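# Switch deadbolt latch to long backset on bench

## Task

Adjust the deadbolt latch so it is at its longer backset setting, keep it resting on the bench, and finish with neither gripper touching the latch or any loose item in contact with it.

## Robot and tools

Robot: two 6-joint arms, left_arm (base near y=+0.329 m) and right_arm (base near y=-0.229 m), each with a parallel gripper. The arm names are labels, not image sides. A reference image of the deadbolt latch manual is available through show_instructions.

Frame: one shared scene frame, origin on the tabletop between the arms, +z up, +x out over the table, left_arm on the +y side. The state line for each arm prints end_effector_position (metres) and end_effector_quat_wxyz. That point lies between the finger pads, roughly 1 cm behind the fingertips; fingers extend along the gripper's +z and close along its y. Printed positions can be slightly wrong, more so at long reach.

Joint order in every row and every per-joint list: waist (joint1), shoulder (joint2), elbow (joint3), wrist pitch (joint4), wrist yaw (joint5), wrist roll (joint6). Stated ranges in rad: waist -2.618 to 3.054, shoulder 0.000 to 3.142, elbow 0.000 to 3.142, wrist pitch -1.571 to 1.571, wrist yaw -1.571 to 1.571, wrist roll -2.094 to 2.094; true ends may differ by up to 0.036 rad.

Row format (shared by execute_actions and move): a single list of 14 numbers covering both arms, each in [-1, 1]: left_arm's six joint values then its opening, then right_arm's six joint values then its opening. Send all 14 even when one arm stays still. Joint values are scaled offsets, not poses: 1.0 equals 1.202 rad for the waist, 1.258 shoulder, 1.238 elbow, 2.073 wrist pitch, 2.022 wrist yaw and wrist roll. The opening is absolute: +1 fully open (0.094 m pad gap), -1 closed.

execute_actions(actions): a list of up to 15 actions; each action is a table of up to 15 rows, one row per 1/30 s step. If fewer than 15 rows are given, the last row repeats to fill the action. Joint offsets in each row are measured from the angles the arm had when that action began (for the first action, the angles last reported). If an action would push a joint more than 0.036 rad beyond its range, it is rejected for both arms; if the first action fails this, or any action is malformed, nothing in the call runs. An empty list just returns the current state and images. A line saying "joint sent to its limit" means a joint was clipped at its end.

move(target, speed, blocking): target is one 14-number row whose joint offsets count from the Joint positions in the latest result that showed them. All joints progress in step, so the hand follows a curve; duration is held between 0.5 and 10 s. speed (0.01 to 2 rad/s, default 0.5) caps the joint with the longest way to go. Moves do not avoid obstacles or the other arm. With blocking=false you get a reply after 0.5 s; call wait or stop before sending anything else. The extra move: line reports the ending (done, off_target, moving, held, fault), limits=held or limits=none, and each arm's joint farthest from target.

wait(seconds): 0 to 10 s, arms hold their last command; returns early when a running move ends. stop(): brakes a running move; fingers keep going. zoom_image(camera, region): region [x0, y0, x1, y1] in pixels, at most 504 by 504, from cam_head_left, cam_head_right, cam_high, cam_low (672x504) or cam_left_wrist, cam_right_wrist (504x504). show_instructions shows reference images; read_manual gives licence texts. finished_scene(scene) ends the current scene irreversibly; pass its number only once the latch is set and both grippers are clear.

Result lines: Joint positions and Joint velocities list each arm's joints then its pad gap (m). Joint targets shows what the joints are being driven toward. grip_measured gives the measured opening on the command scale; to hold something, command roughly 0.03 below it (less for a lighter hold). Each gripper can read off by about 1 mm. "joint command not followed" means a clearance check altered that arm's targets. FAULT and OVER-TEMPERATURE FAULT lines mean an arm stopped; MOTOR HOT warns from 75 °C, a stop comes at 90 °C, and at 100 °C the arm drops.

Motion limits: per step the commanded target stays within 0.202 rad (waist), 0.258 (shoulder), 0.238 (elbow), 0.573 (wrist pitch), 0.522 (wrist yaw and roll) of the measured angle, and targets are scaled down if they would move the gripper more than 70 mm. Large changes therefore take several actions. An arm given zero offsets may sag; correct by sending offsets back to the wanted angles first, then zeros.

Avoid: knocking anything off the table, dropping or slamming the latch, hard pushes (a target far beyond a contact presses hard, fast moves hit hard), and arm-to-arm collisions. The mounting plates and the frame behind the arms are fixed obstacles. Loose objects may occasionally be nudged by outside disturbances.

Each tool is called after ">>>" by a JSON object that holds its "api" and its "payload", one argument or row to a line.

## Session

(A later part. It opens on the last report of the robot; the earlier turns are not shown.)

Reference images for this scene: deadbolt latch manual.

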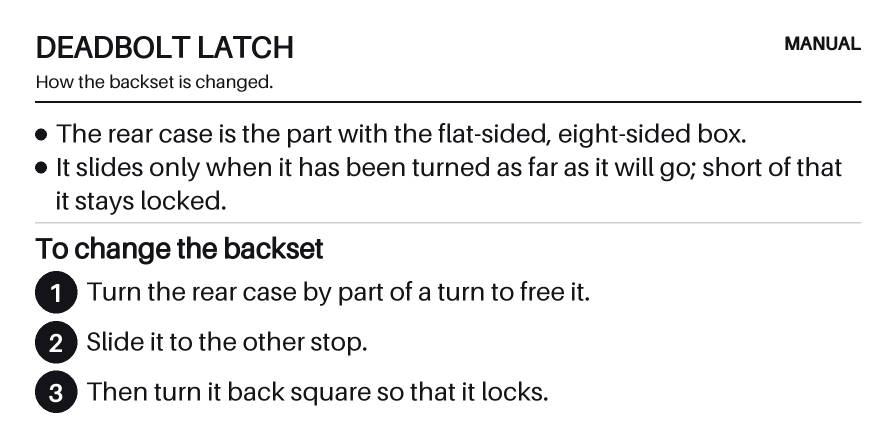

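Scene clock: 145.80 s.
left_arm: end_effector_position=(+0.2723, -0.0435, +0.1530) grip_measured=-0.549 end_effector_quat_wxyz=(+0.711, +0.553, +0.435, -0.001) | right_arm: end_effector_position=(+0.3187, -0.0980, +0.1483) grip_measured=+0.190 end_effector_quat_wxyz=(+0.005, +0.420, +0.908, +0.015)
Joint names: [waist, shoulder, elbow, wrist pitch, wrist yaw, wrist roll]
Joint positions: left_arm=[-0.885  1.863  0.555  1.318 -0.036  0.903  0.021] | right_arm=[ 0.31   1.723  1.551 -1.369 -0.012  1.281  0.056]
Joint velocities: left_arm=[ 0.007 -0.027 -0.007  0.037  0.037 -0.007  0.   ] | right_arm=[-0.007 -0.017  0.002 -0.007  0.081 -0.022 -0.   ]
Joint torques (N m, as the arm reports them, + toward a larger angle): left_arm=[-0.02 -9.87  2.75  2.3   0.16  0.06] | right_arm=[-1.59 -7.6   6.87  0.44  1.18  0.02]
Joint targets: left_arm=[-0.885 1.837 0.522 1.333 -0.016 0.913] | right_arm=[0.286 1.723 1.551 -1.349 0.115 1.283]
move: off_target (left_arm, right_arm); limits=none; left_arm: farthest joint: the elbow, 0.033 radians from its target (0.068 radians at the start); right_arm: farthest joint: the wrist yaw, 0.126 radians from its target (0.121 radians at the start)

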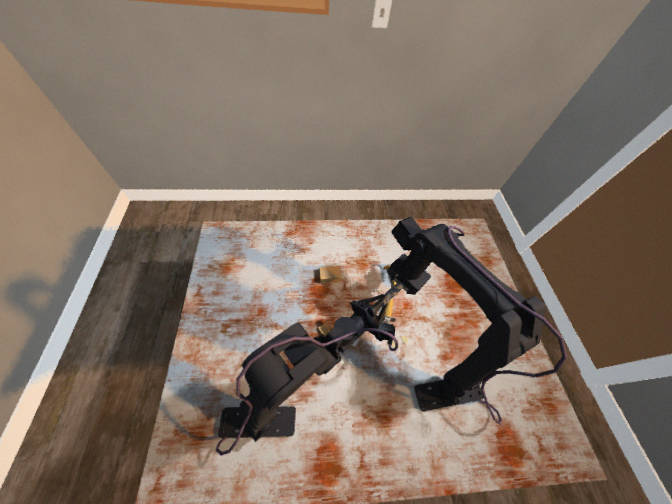

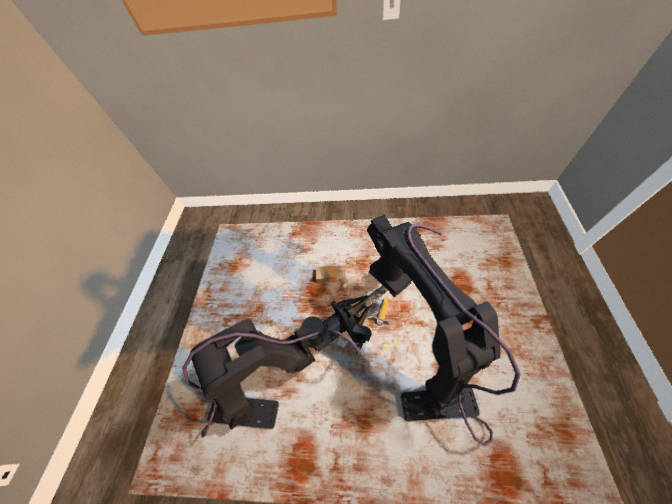

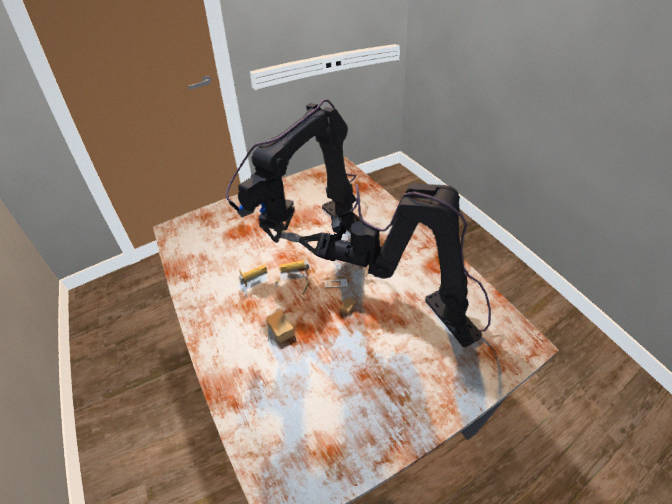

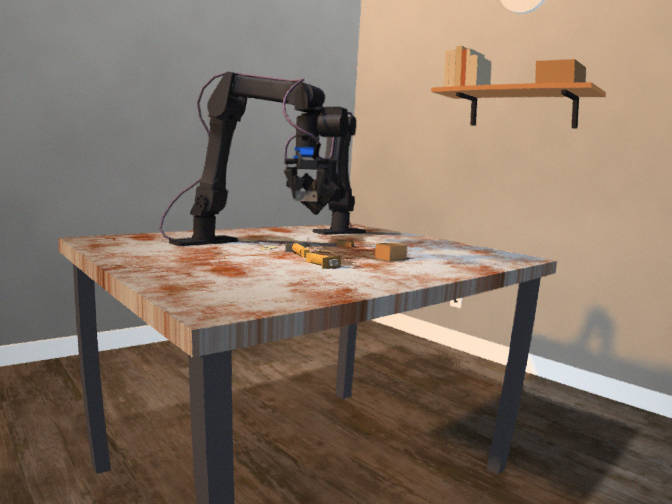

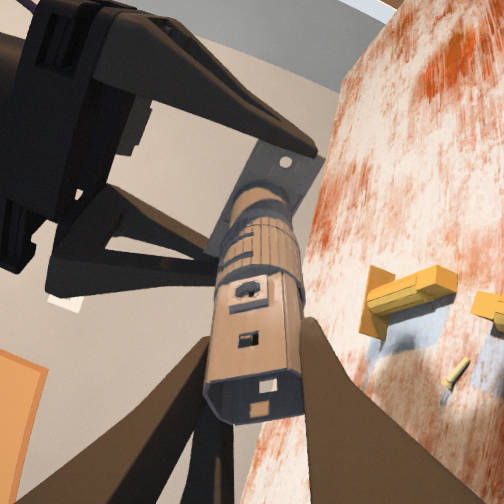

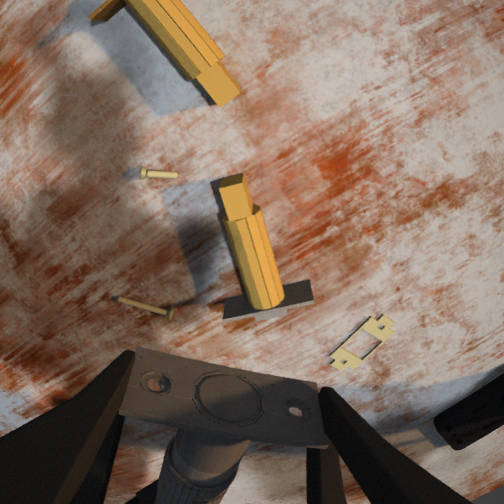

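Sliding (.0716). More.

>>> {"api": "execute_actions", "payload": {
  "actions": [
    [[0,-0.028,-0.04,0.011,0.01,-0.004,-0.59,-0.024,0,0,0.012,0.07,0,0.14]],
    [[0,-0.03,-0.04,0.011,0.01,0,-0.59,-0.028,0,0,0.012,0.08,0,0.14]]
  ]
}}

Scene clock: 151.03 s.
left_arm: end_effector_position=(+0.2684, -0.0404, +0.1528) grip_measured=-0.549 end_effector_quat_wxyz=(+0.710, +0.553, +0.436, -0.008) | right_arm: end_effector_position=(+0.3176, -0.0986, +0.1482) grip_measured=+0.190 end_effector_quat_wxyz=(+0.005, +0.419, +0.908, +0.012)
Joint names: [waist, shoulder, elbow, wrist pitch, wrist yaw, wrist roll]
Joint positions: left_arm=[-0.885  1.85   0.535  1.323 -0.028  0.892  0.021] | right_arm=[ 0.311  1.723  1.551 -1.374 -0.009  1.281  0.056]
Joint velocities: left_arm=[-0.002 -0.007  0.012  0.007 -0.037  0.037 -0.002] | right_arm=[-0.007 -0.017 -0.002 -0.007  0.051  0.037  0.   ]
Joint torques (N m, as the arm reports them, + toward a larger angle): left_arm=[ -0.03 -10.15   1.91   2.39   0.13  -0.02] | right_arm=[-2.39 -7.62  6.95  0.5   1.56  0.03]
Joint targets: left_arm=[-0.885 1.818 0.493 1.345 -0.012 0.894] | right_arm=[0.276 1.723 1.551 -1.345 0.158 1.281]

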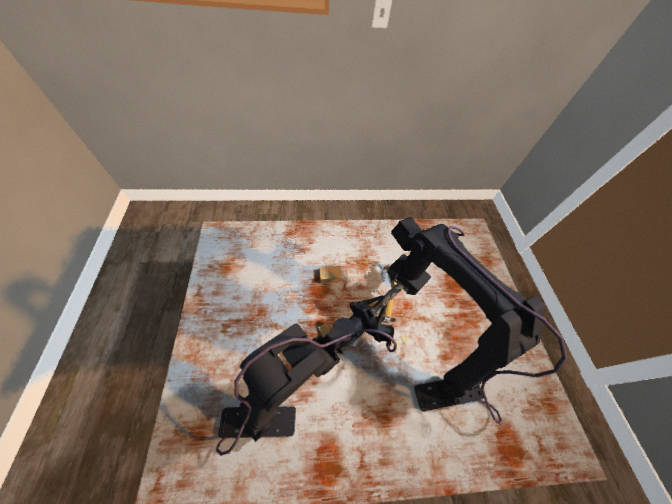

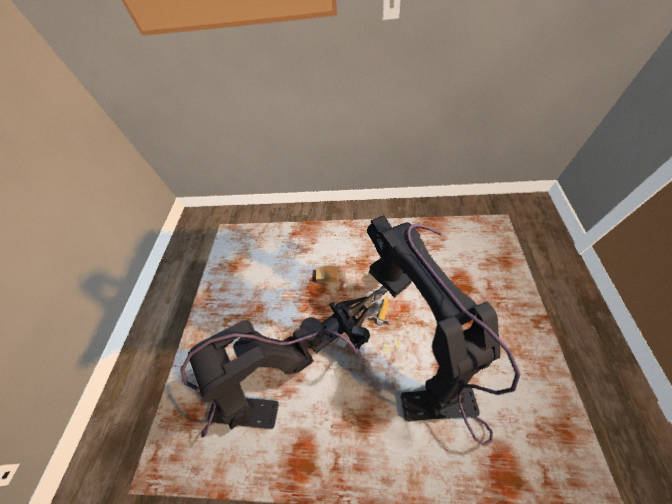

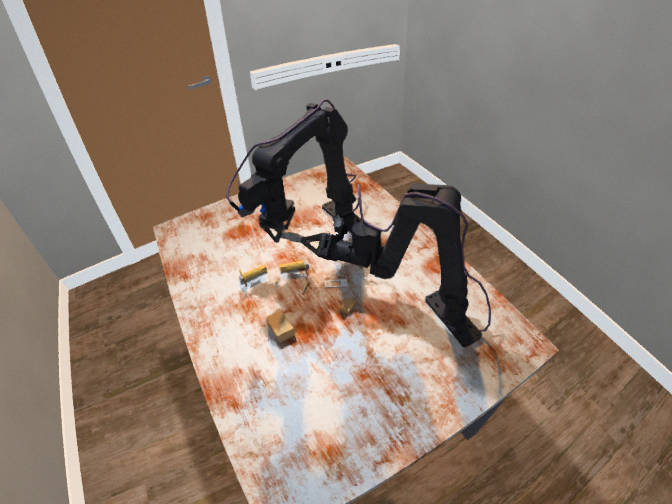

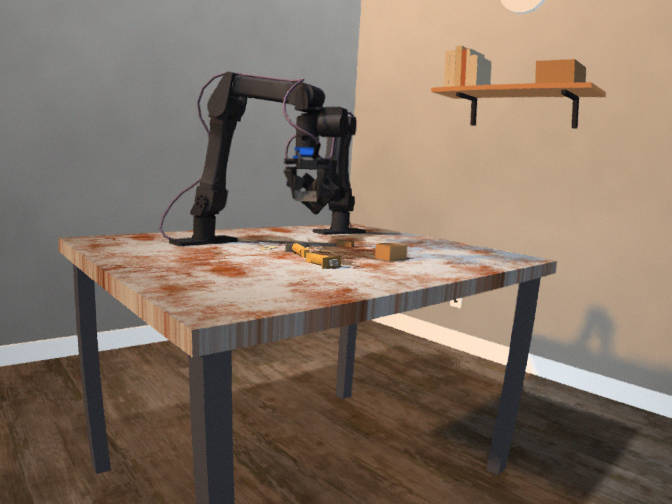

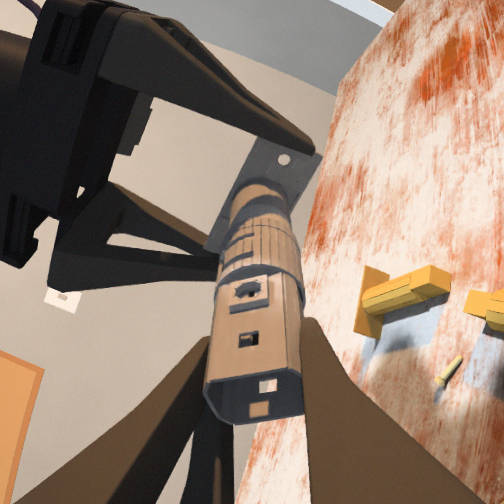

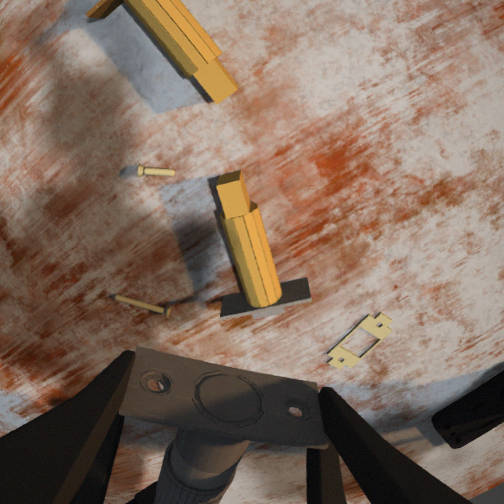

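At the stop. Roll back.

>>> {"api": "execute_actions", "payload": {
  "actions": [
    [[0,-0.015,-0.02,0.005,0.005,-0.04,-0.59,-0.02,0,0,0.01,0.06,0,0.14]],
    [[0,-0.01,-0.015,0.005,0.005,-0.045,-0.59,-0.015,0,0,0.008,0.045,0,0.14]]
  ]
}}

Scene clock: 155.03 s.
left_arm: end_effector_position=(+0.2673, -0.0413, +0.1525) grip_measured=-0.549 end_effector_quat_wxyz=(+0.707, +0.525, +0.470, -0.057) | right_arm: end_effector_position=(+0.3162, -0.0983, +0.1482) grip_measured=+0.190 end_effector_quat_wxyz=(+0.002, +0.419, +0.908, +0.011)
Joint names: [waist, shoulder, elbow, wrist pitch, wrist yaw, wrist roll]
Joint positions: left_arm=[-0.885  1.85   0.535  1.321 -0.021  0.761  0.021] | right_arm=[ 0.311  1.723  1.551 -1.379 -0.012  1.281  0.056]
Joint velocities: left_arm=[-0.017  0.007 -0.012 -0.11  -0.037 -0.081  0.001] | right_arm=[-0.012  0.007 -0.017  0.022  0.022 -0.051 -0.001]
Joint torques (N m, as the arm reports them, + toward a larger angle): left_arm=[-0.03 -8.54  3.88  2.25  0.05 -0.21] | right_arm=[-1.46 -7.52  7.06  0.36  0.87  0.04]
Joint targets: left_arm=[-0.885 1.837 0.517 1.332 -0.013 0.741] | right_arm=[0.293 1.723 1.551 -1.360 0.080 1.281]

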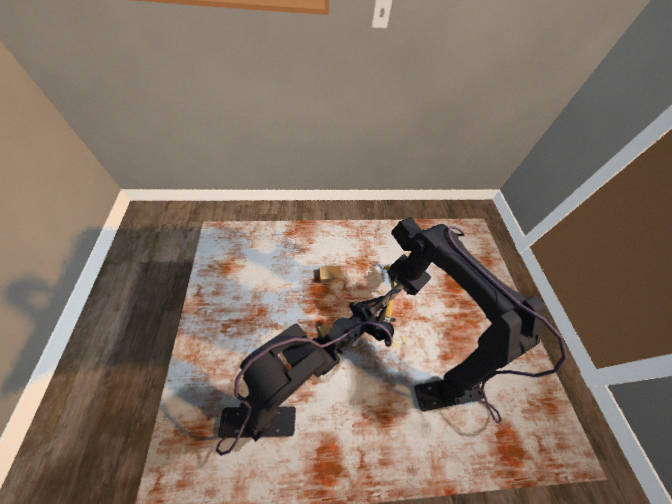

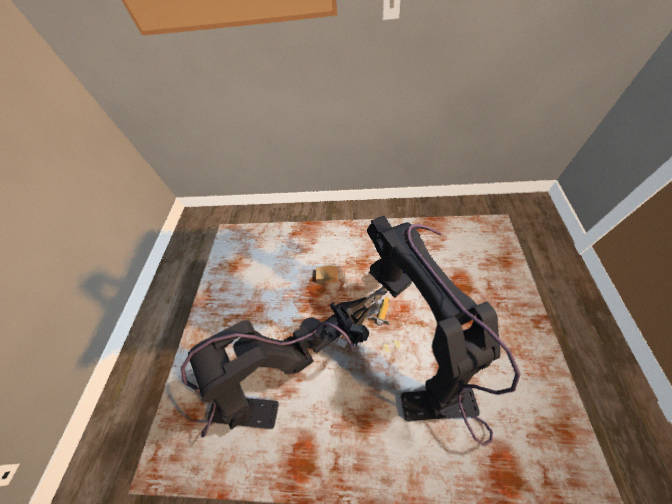

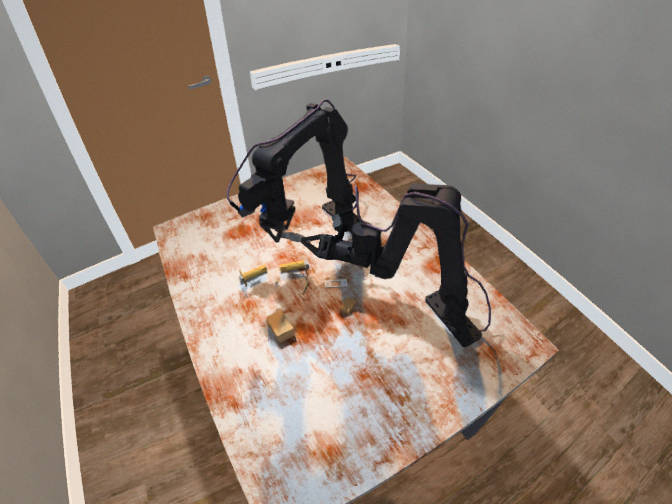

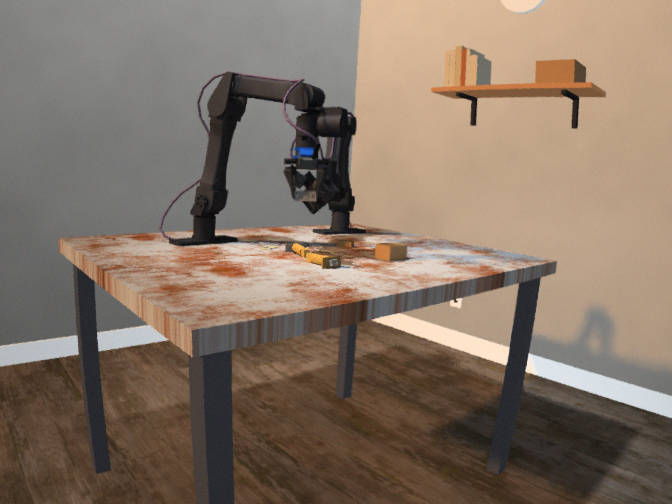

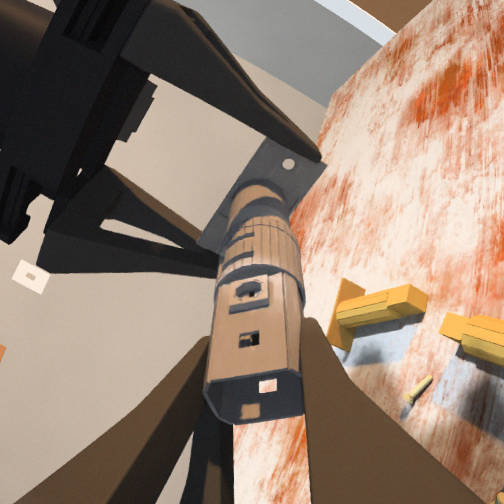

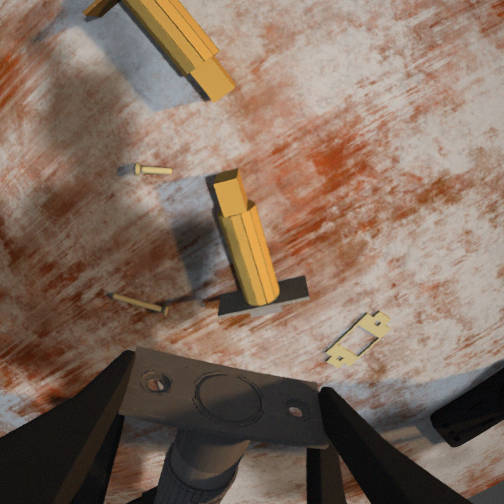

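>>> {"api": "move", "payload": {
  "target": [0,0,0,0,0.005,-0.385,-0.59,0,0,0,0,0.005,0,0.14],
  "speed": 0.6
}}

Scene clock: 159.57 s.
left_arm: end_effector_position=(+0.2661, -0.0422, +0.1524) grip_measured=-0.548 end_effector_quat_wxyz=(+0.635, +0.318, +0.629, -0.317) | right_arm: end_effector_position=(+0.3156, -0.0974, +0.1482) grip_measured=+0.190 end_effector_quat_wxyz=(-0.000, +0.418, +0.908, +0.013)
Joint names: [waist, shoulder, elbow, wrist pitch, wrist yaw, wrist roll]
Joint positions: left_arm=[-0.885  1.85   0.535  1.321 -0.012  0.005  0.021] | right_arm=[ 0.312  1.723  1.551 -1.379 -0.017  1.281  0.056]
Joint velocities: left_arm=[-0.007 -0.017 -0.002 -0.037  0.007 -0.037  0.001] | right_arm=[ 0.012 -0.007 -0.007 -0.007  0.051 -0.022 -0.   ]
Joint torques (N m, as the arm reports them, + toward a larger angle): left_arm=[-0.01 -7.5   5.45  2.15 -0.01 -0.26] | right_arm=[-0.07 -7.51  7.05  0.17  0.15  0.02]
Joint targets: left_arm=[-0.885 1.850 0.535 1.321 -0.011 -0.017] | right_arm=[0.312 1.723 1.551 -1.379 -0.002 1.281]
move: off_target (left_arm); limits=none; left_arm: farthest joint: the wrist roll, 0.023 radians from its target (0.776 radians at the start); right_arm: farthest joint: the wrist yaw, 0.015 radians from its target (0.010 radians at the start)

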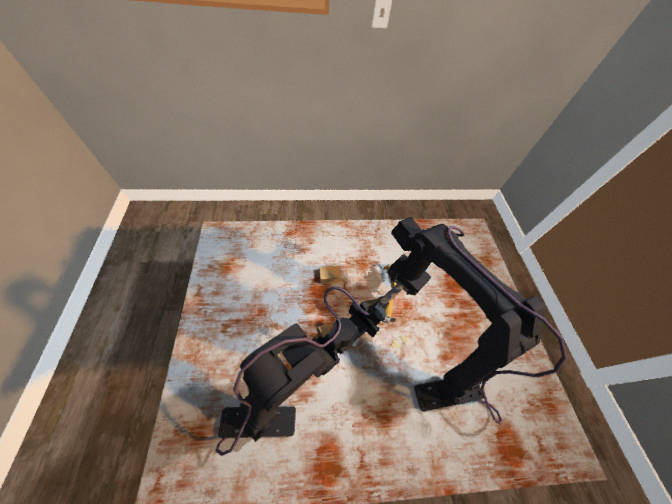

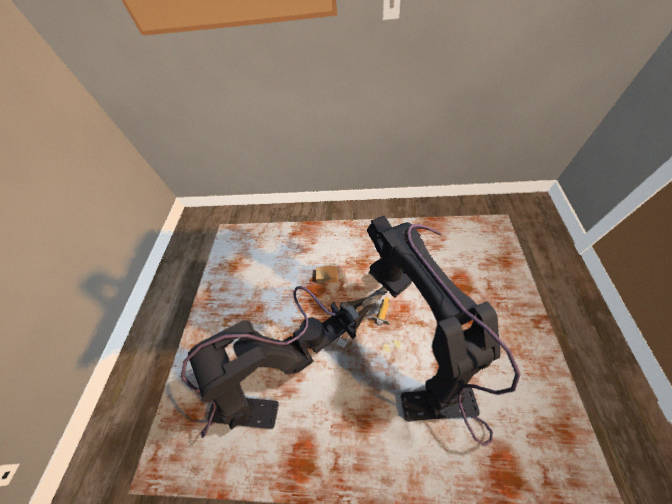

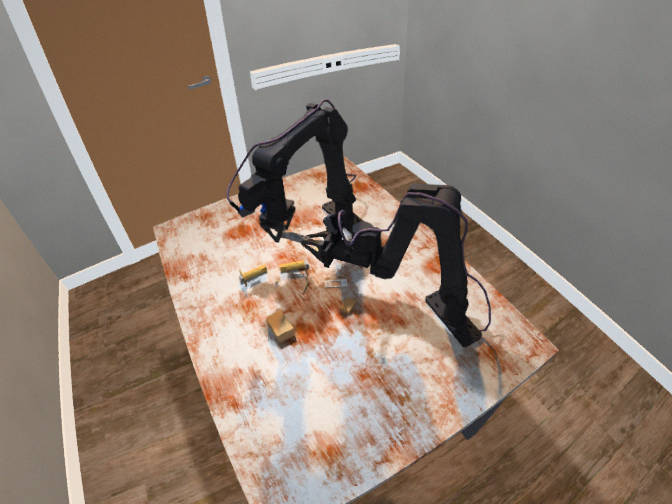

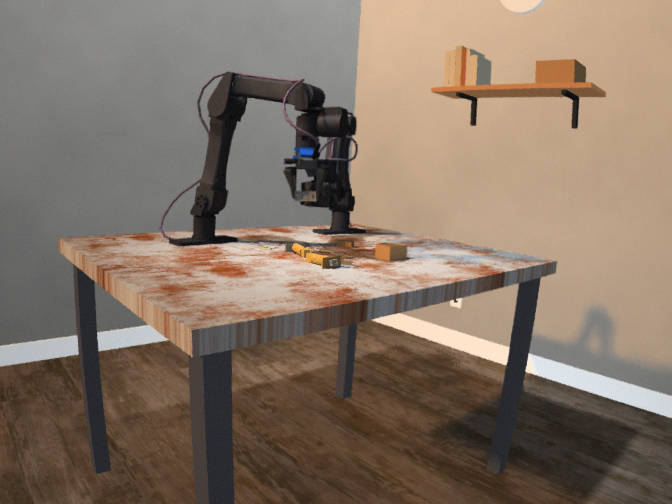

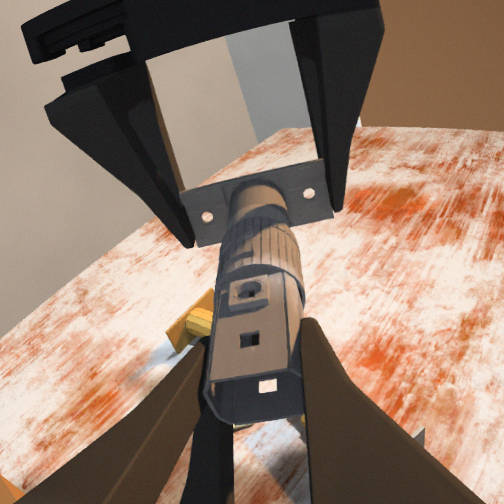

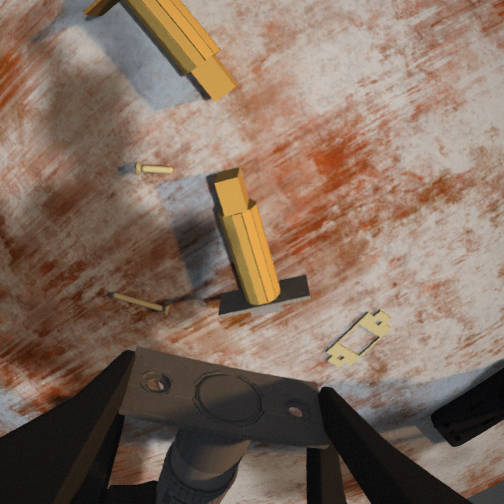

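>>> {"api": "move", "payload": {
  "target": [0,0,0,0,0,0,0,0,0,0,0,0,0,0.14]
}}

>>> {"api": "move", "payload": {
  "target": [0,-0.08,-0.12,0.02,0,0,0,-0.08,0,0,0,0.01,0,0.14],
  "speed": 0.4
}}

>>> {"api": "move", "payload": {
  "target": [0,0,0,0,0,0,0,-0.48,0.082,-0.335,0.236,0,0,0.14],
  "speed": 0.6
}}

Scene clock: 167.53 s.
left_arm: end_effector_position=(+0.2661, -0.0422, +0.1525) grip_measured=-0.002 end_effector_quat_wxyz=(+0.635, +0.318, +0.629, -0.317) | right_arm: end_effector_position=(+0.3156, -0.0974, +0.1482) grip_measured=+0.190 end_effector_quat_wxyz=(-0.000, +0.418, +0.908, +0.013)
Joint names: [waist, shoulder, elbow, wrist pitch, wrist yaw, wrist roll]
Joint positions: left_arm=[-0.885  1.85   0.535  1.321 -0.012  0.005  0.047] | right_arm=[ 0.312  1.723  1.551 -1.379 -0.017  1.281  0.056]
Joint velocities: left_arm=[-0.012  0.007 -0.007  0.022  0.022  0.007  0.001] | right_arm=[ 0.007 -0.012 -0.017 -0.037  0.007 -0.051 -0.   ]
Joint torques (N m, as the arm reports them, + toward a larger angle): left_arm=[-0.06 -7.49  5.48  2.15 -0.01 -0.05] | right_arm=[-0.02 -7.69  7.08  0.18  0.02  0.01]
Joint targets: left_arm=[-0.885 1.850 0.535 1.321 -0.012 0.005] | right_arm=[0.312 1.723 1.551 -1.379 -0.017 1.281]
move: done; limits=none; left_arm: farthest joint: the waist, 0.000 radians from its target (0.000 radians at the start); right_arm: farthest joint: the waist, 0.000 radians from its target (0.000 radians at the start)

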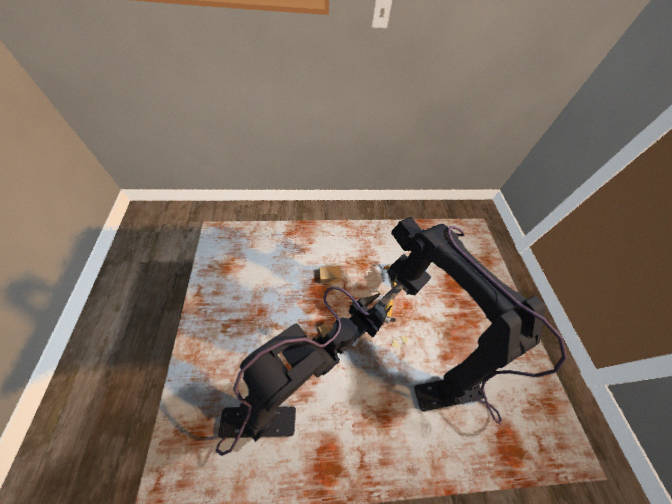

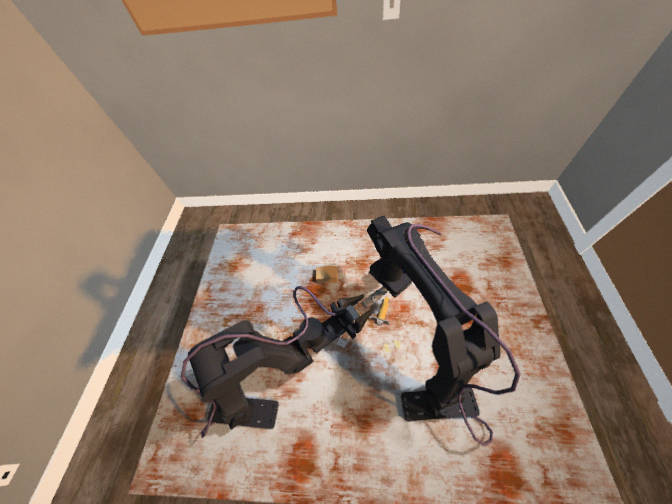

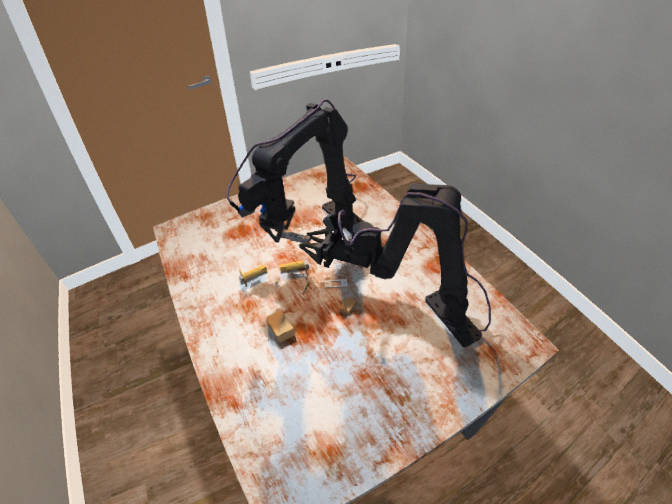

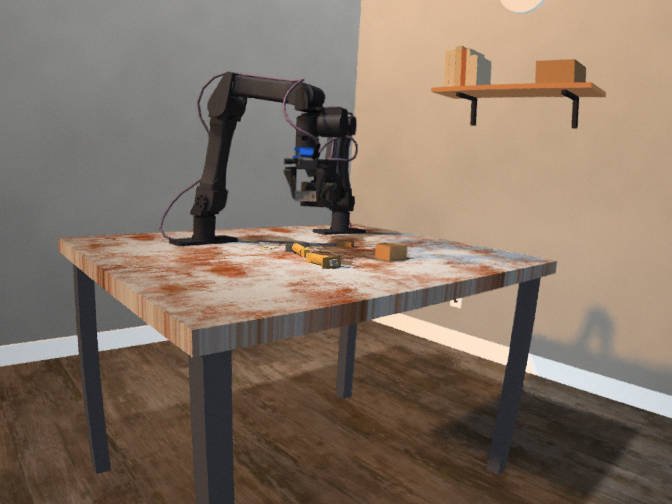

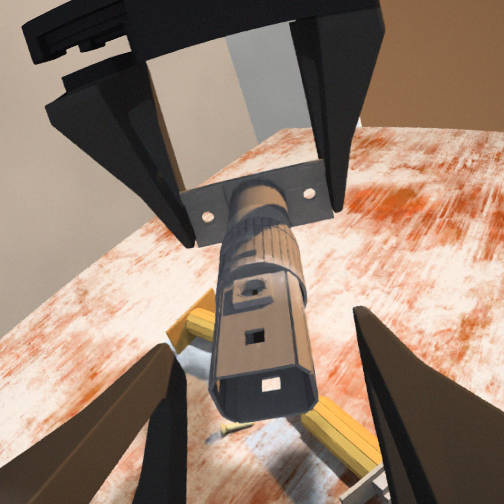

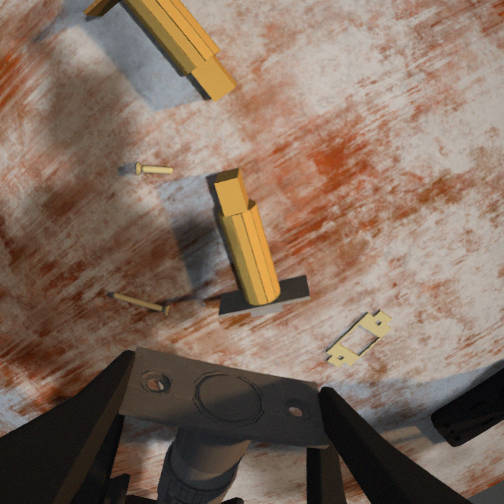

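Scene clock: 168.43 s.
left_arm: end_effector_position=(+0.2469, -0.0159, +0.1481) grip_measured=-0.002 end_effector_quat_wxyz=(+0.631, +0.320, +0.633, -0.315) | right_arm: end_effector_position=(+0.3267, -0.1251, +0.1482) grip_measured=+0.190 end_effector_quat_wxyz=(+0.003, +0.459, +0.888, +0.010)
Joint names: [waist, shoulder, elbow, wrist pitch, wrist yaw, wrist roll]
Joint positions: left_arm=[-0.885  1.769  0.402  1.361 -0.012  0.005  0.047] | right_arm=[ 0.222  1.723  1.551 -1.379 -0.01   1.281  0.056]
Joint velocities: left_arm=[-0.007  0.002  0.017 -0.007 -0.081 -0.022 -0.   ] | right_arm=[-0.002  0.002 -0.012  0.037 -0.022  0.037 -0.   ]
Joint torques (N m, as the arm reports them, + toward a larger angle): left_arm=[-0.01 -8.05  3.87  2.16 -0.01 -0.04] | right_arm=[-0.38 -7.53  7.02  0.16  0.15 -0.01]
Joint targets: left_arm=[-0.885 1.749 0.387 1.363 -0.012 0.005] | right_arm=[0.216 1.723 1.551 -1.379 0.003 1.281]
move: done; limits=none; left_arm: farthest joint: the shoulder, 0.020 radians from its target (0.100 radians at the start); right_arm: farthest joint: the wrist yaw, 0.013 radians from its target (0.020 radians at the start)

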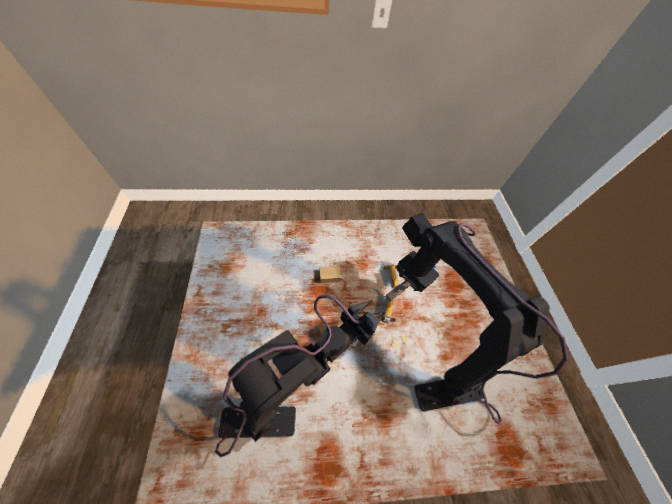

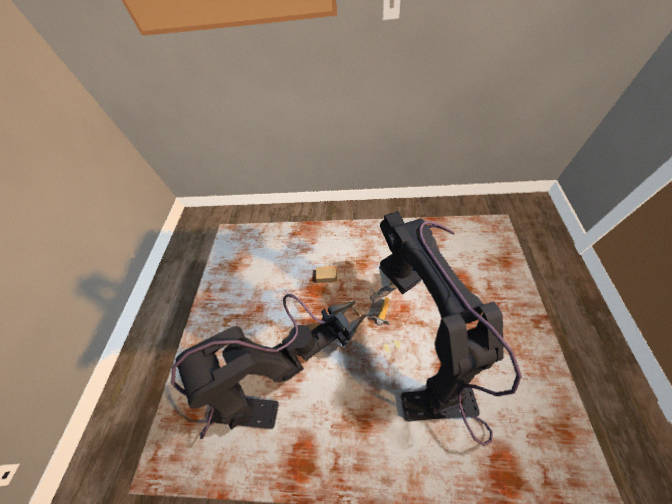

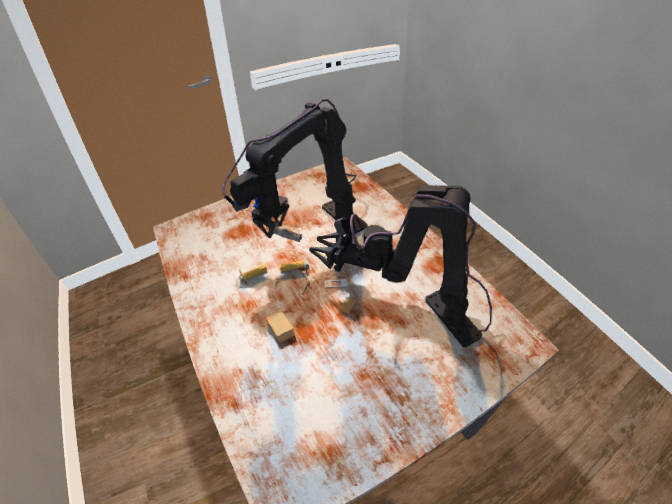

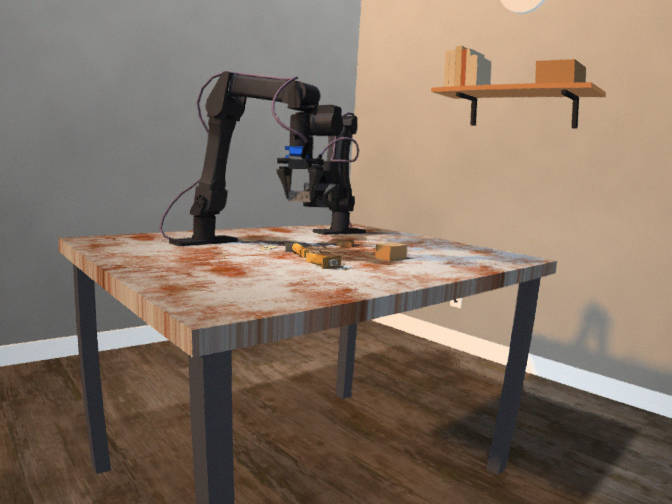

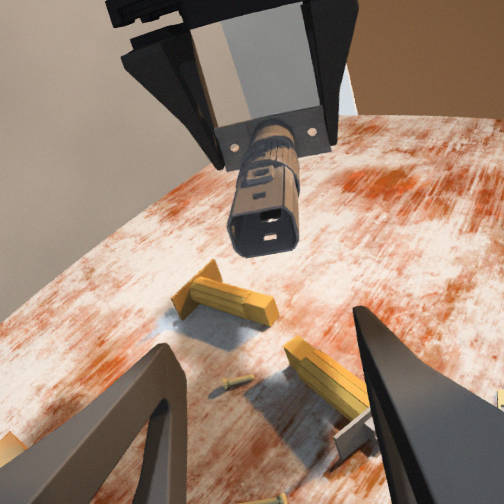

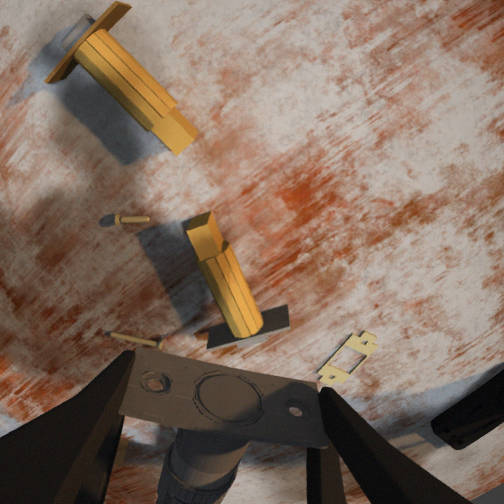

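Scene clock: 170.17 s.
left_arm: end_effector_position=(+0.2469, -0.0159, +0.1481) grip_measured=-0.002 end_effector_quat_wxyz=(+0.631, +0.320, +0.633, -0.315) | right_arm: end_effector_position=(+0.3351, -0.3047, +0.0219) grip_measured=+0.190 end_effector_quat_wxyz=(-0.000, +0.693, +0.721, +0.007)
Joint names: [waist, shoulder, elbow, wrist pitch, wrist yaw, wrist roll]
Joint positions: left_arm=[-0.885  1.769  0.402  1.361 -0.012  0.005  0.047] | right_arm=[-0.356  1.819  1.153 -0.898 -0.012  1.281  0.056]
Joint velocities: left_arm=[-0.007 -0.007  0.017  0.051  0.007  0.051 -0.001] | right_arm=[ 0.007  0.007 -0.002 -0.022  0.022  0.022  0.   ]
Joint torques (N m, as the arm reports them, + toward a larger angle): left_arm=[-0.03 -6.35  5.14  2.14 -0.01 -0.05] | right_arm=[ 0.06 -7.67  5.13  0.2   0.03  0.03]
Joint targets: left_arm=[-0.885 1.769 0.402 1.361 -0.012 0.005] | right_arm=[-0.355 1.826 1.136 -0.890 -0.010 1.281]
move: done; limits=none; left_arm: farthest joint: the waist, 0.000 radians from its target (0.000 radians at the start); right_arm: farthest joint: the elbow, 0.017 radians from its target (0.414 radians at the start)

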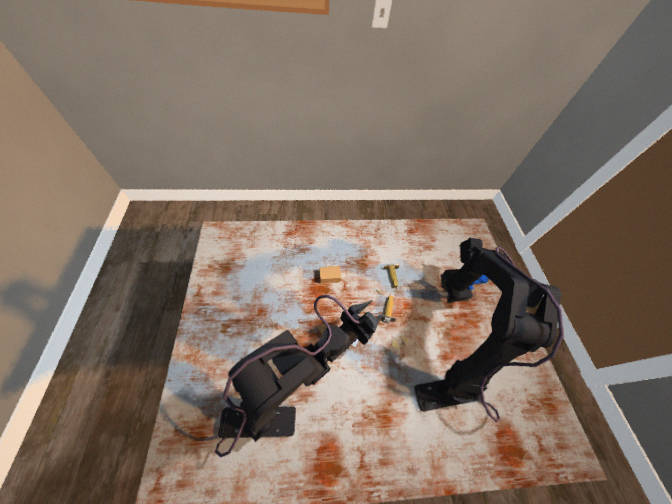

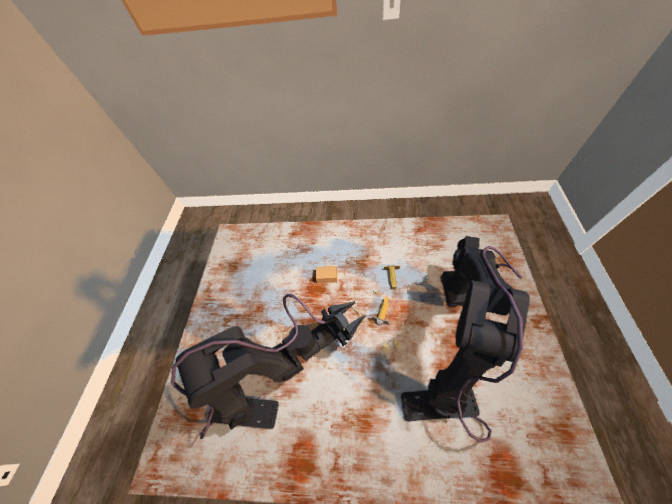

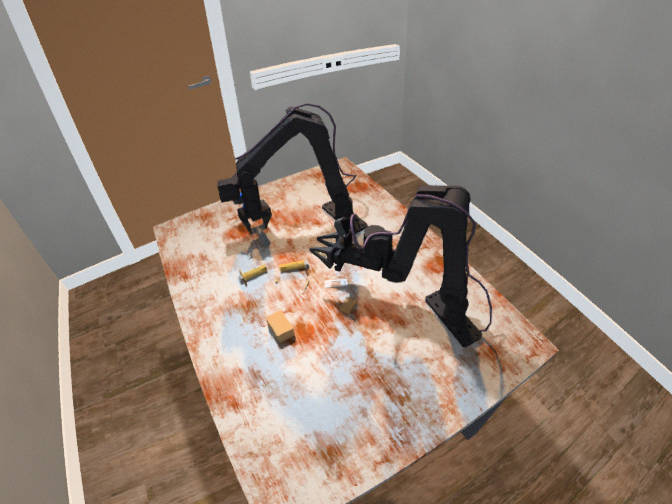

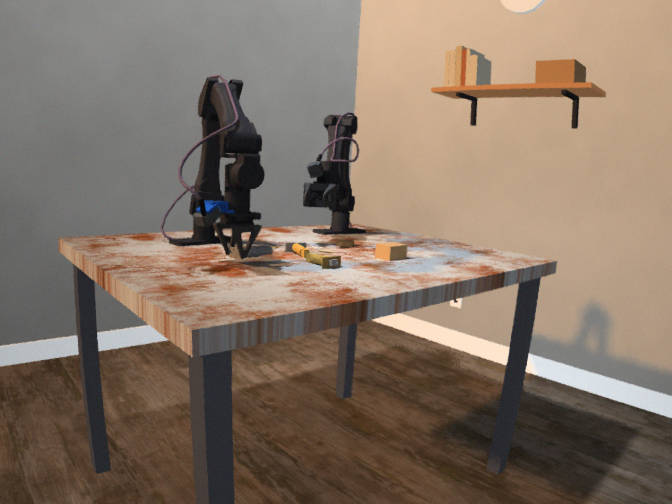

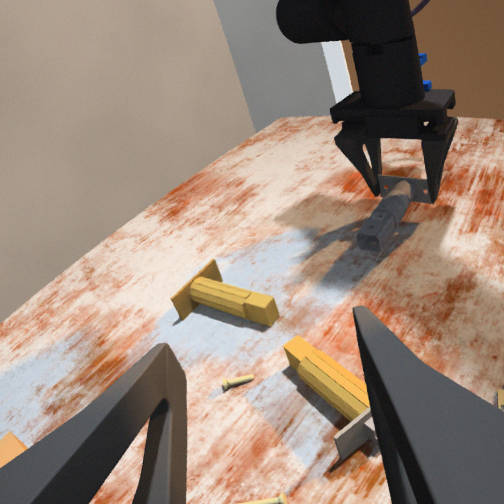

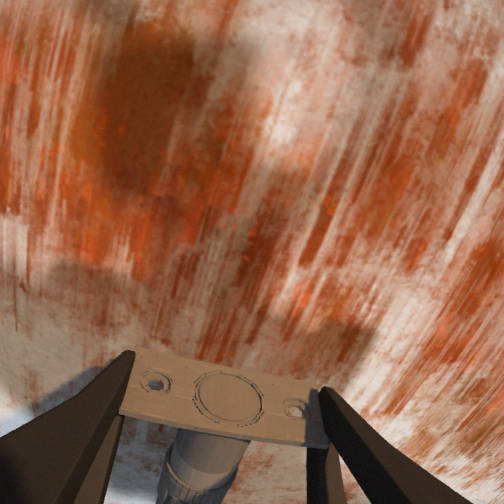

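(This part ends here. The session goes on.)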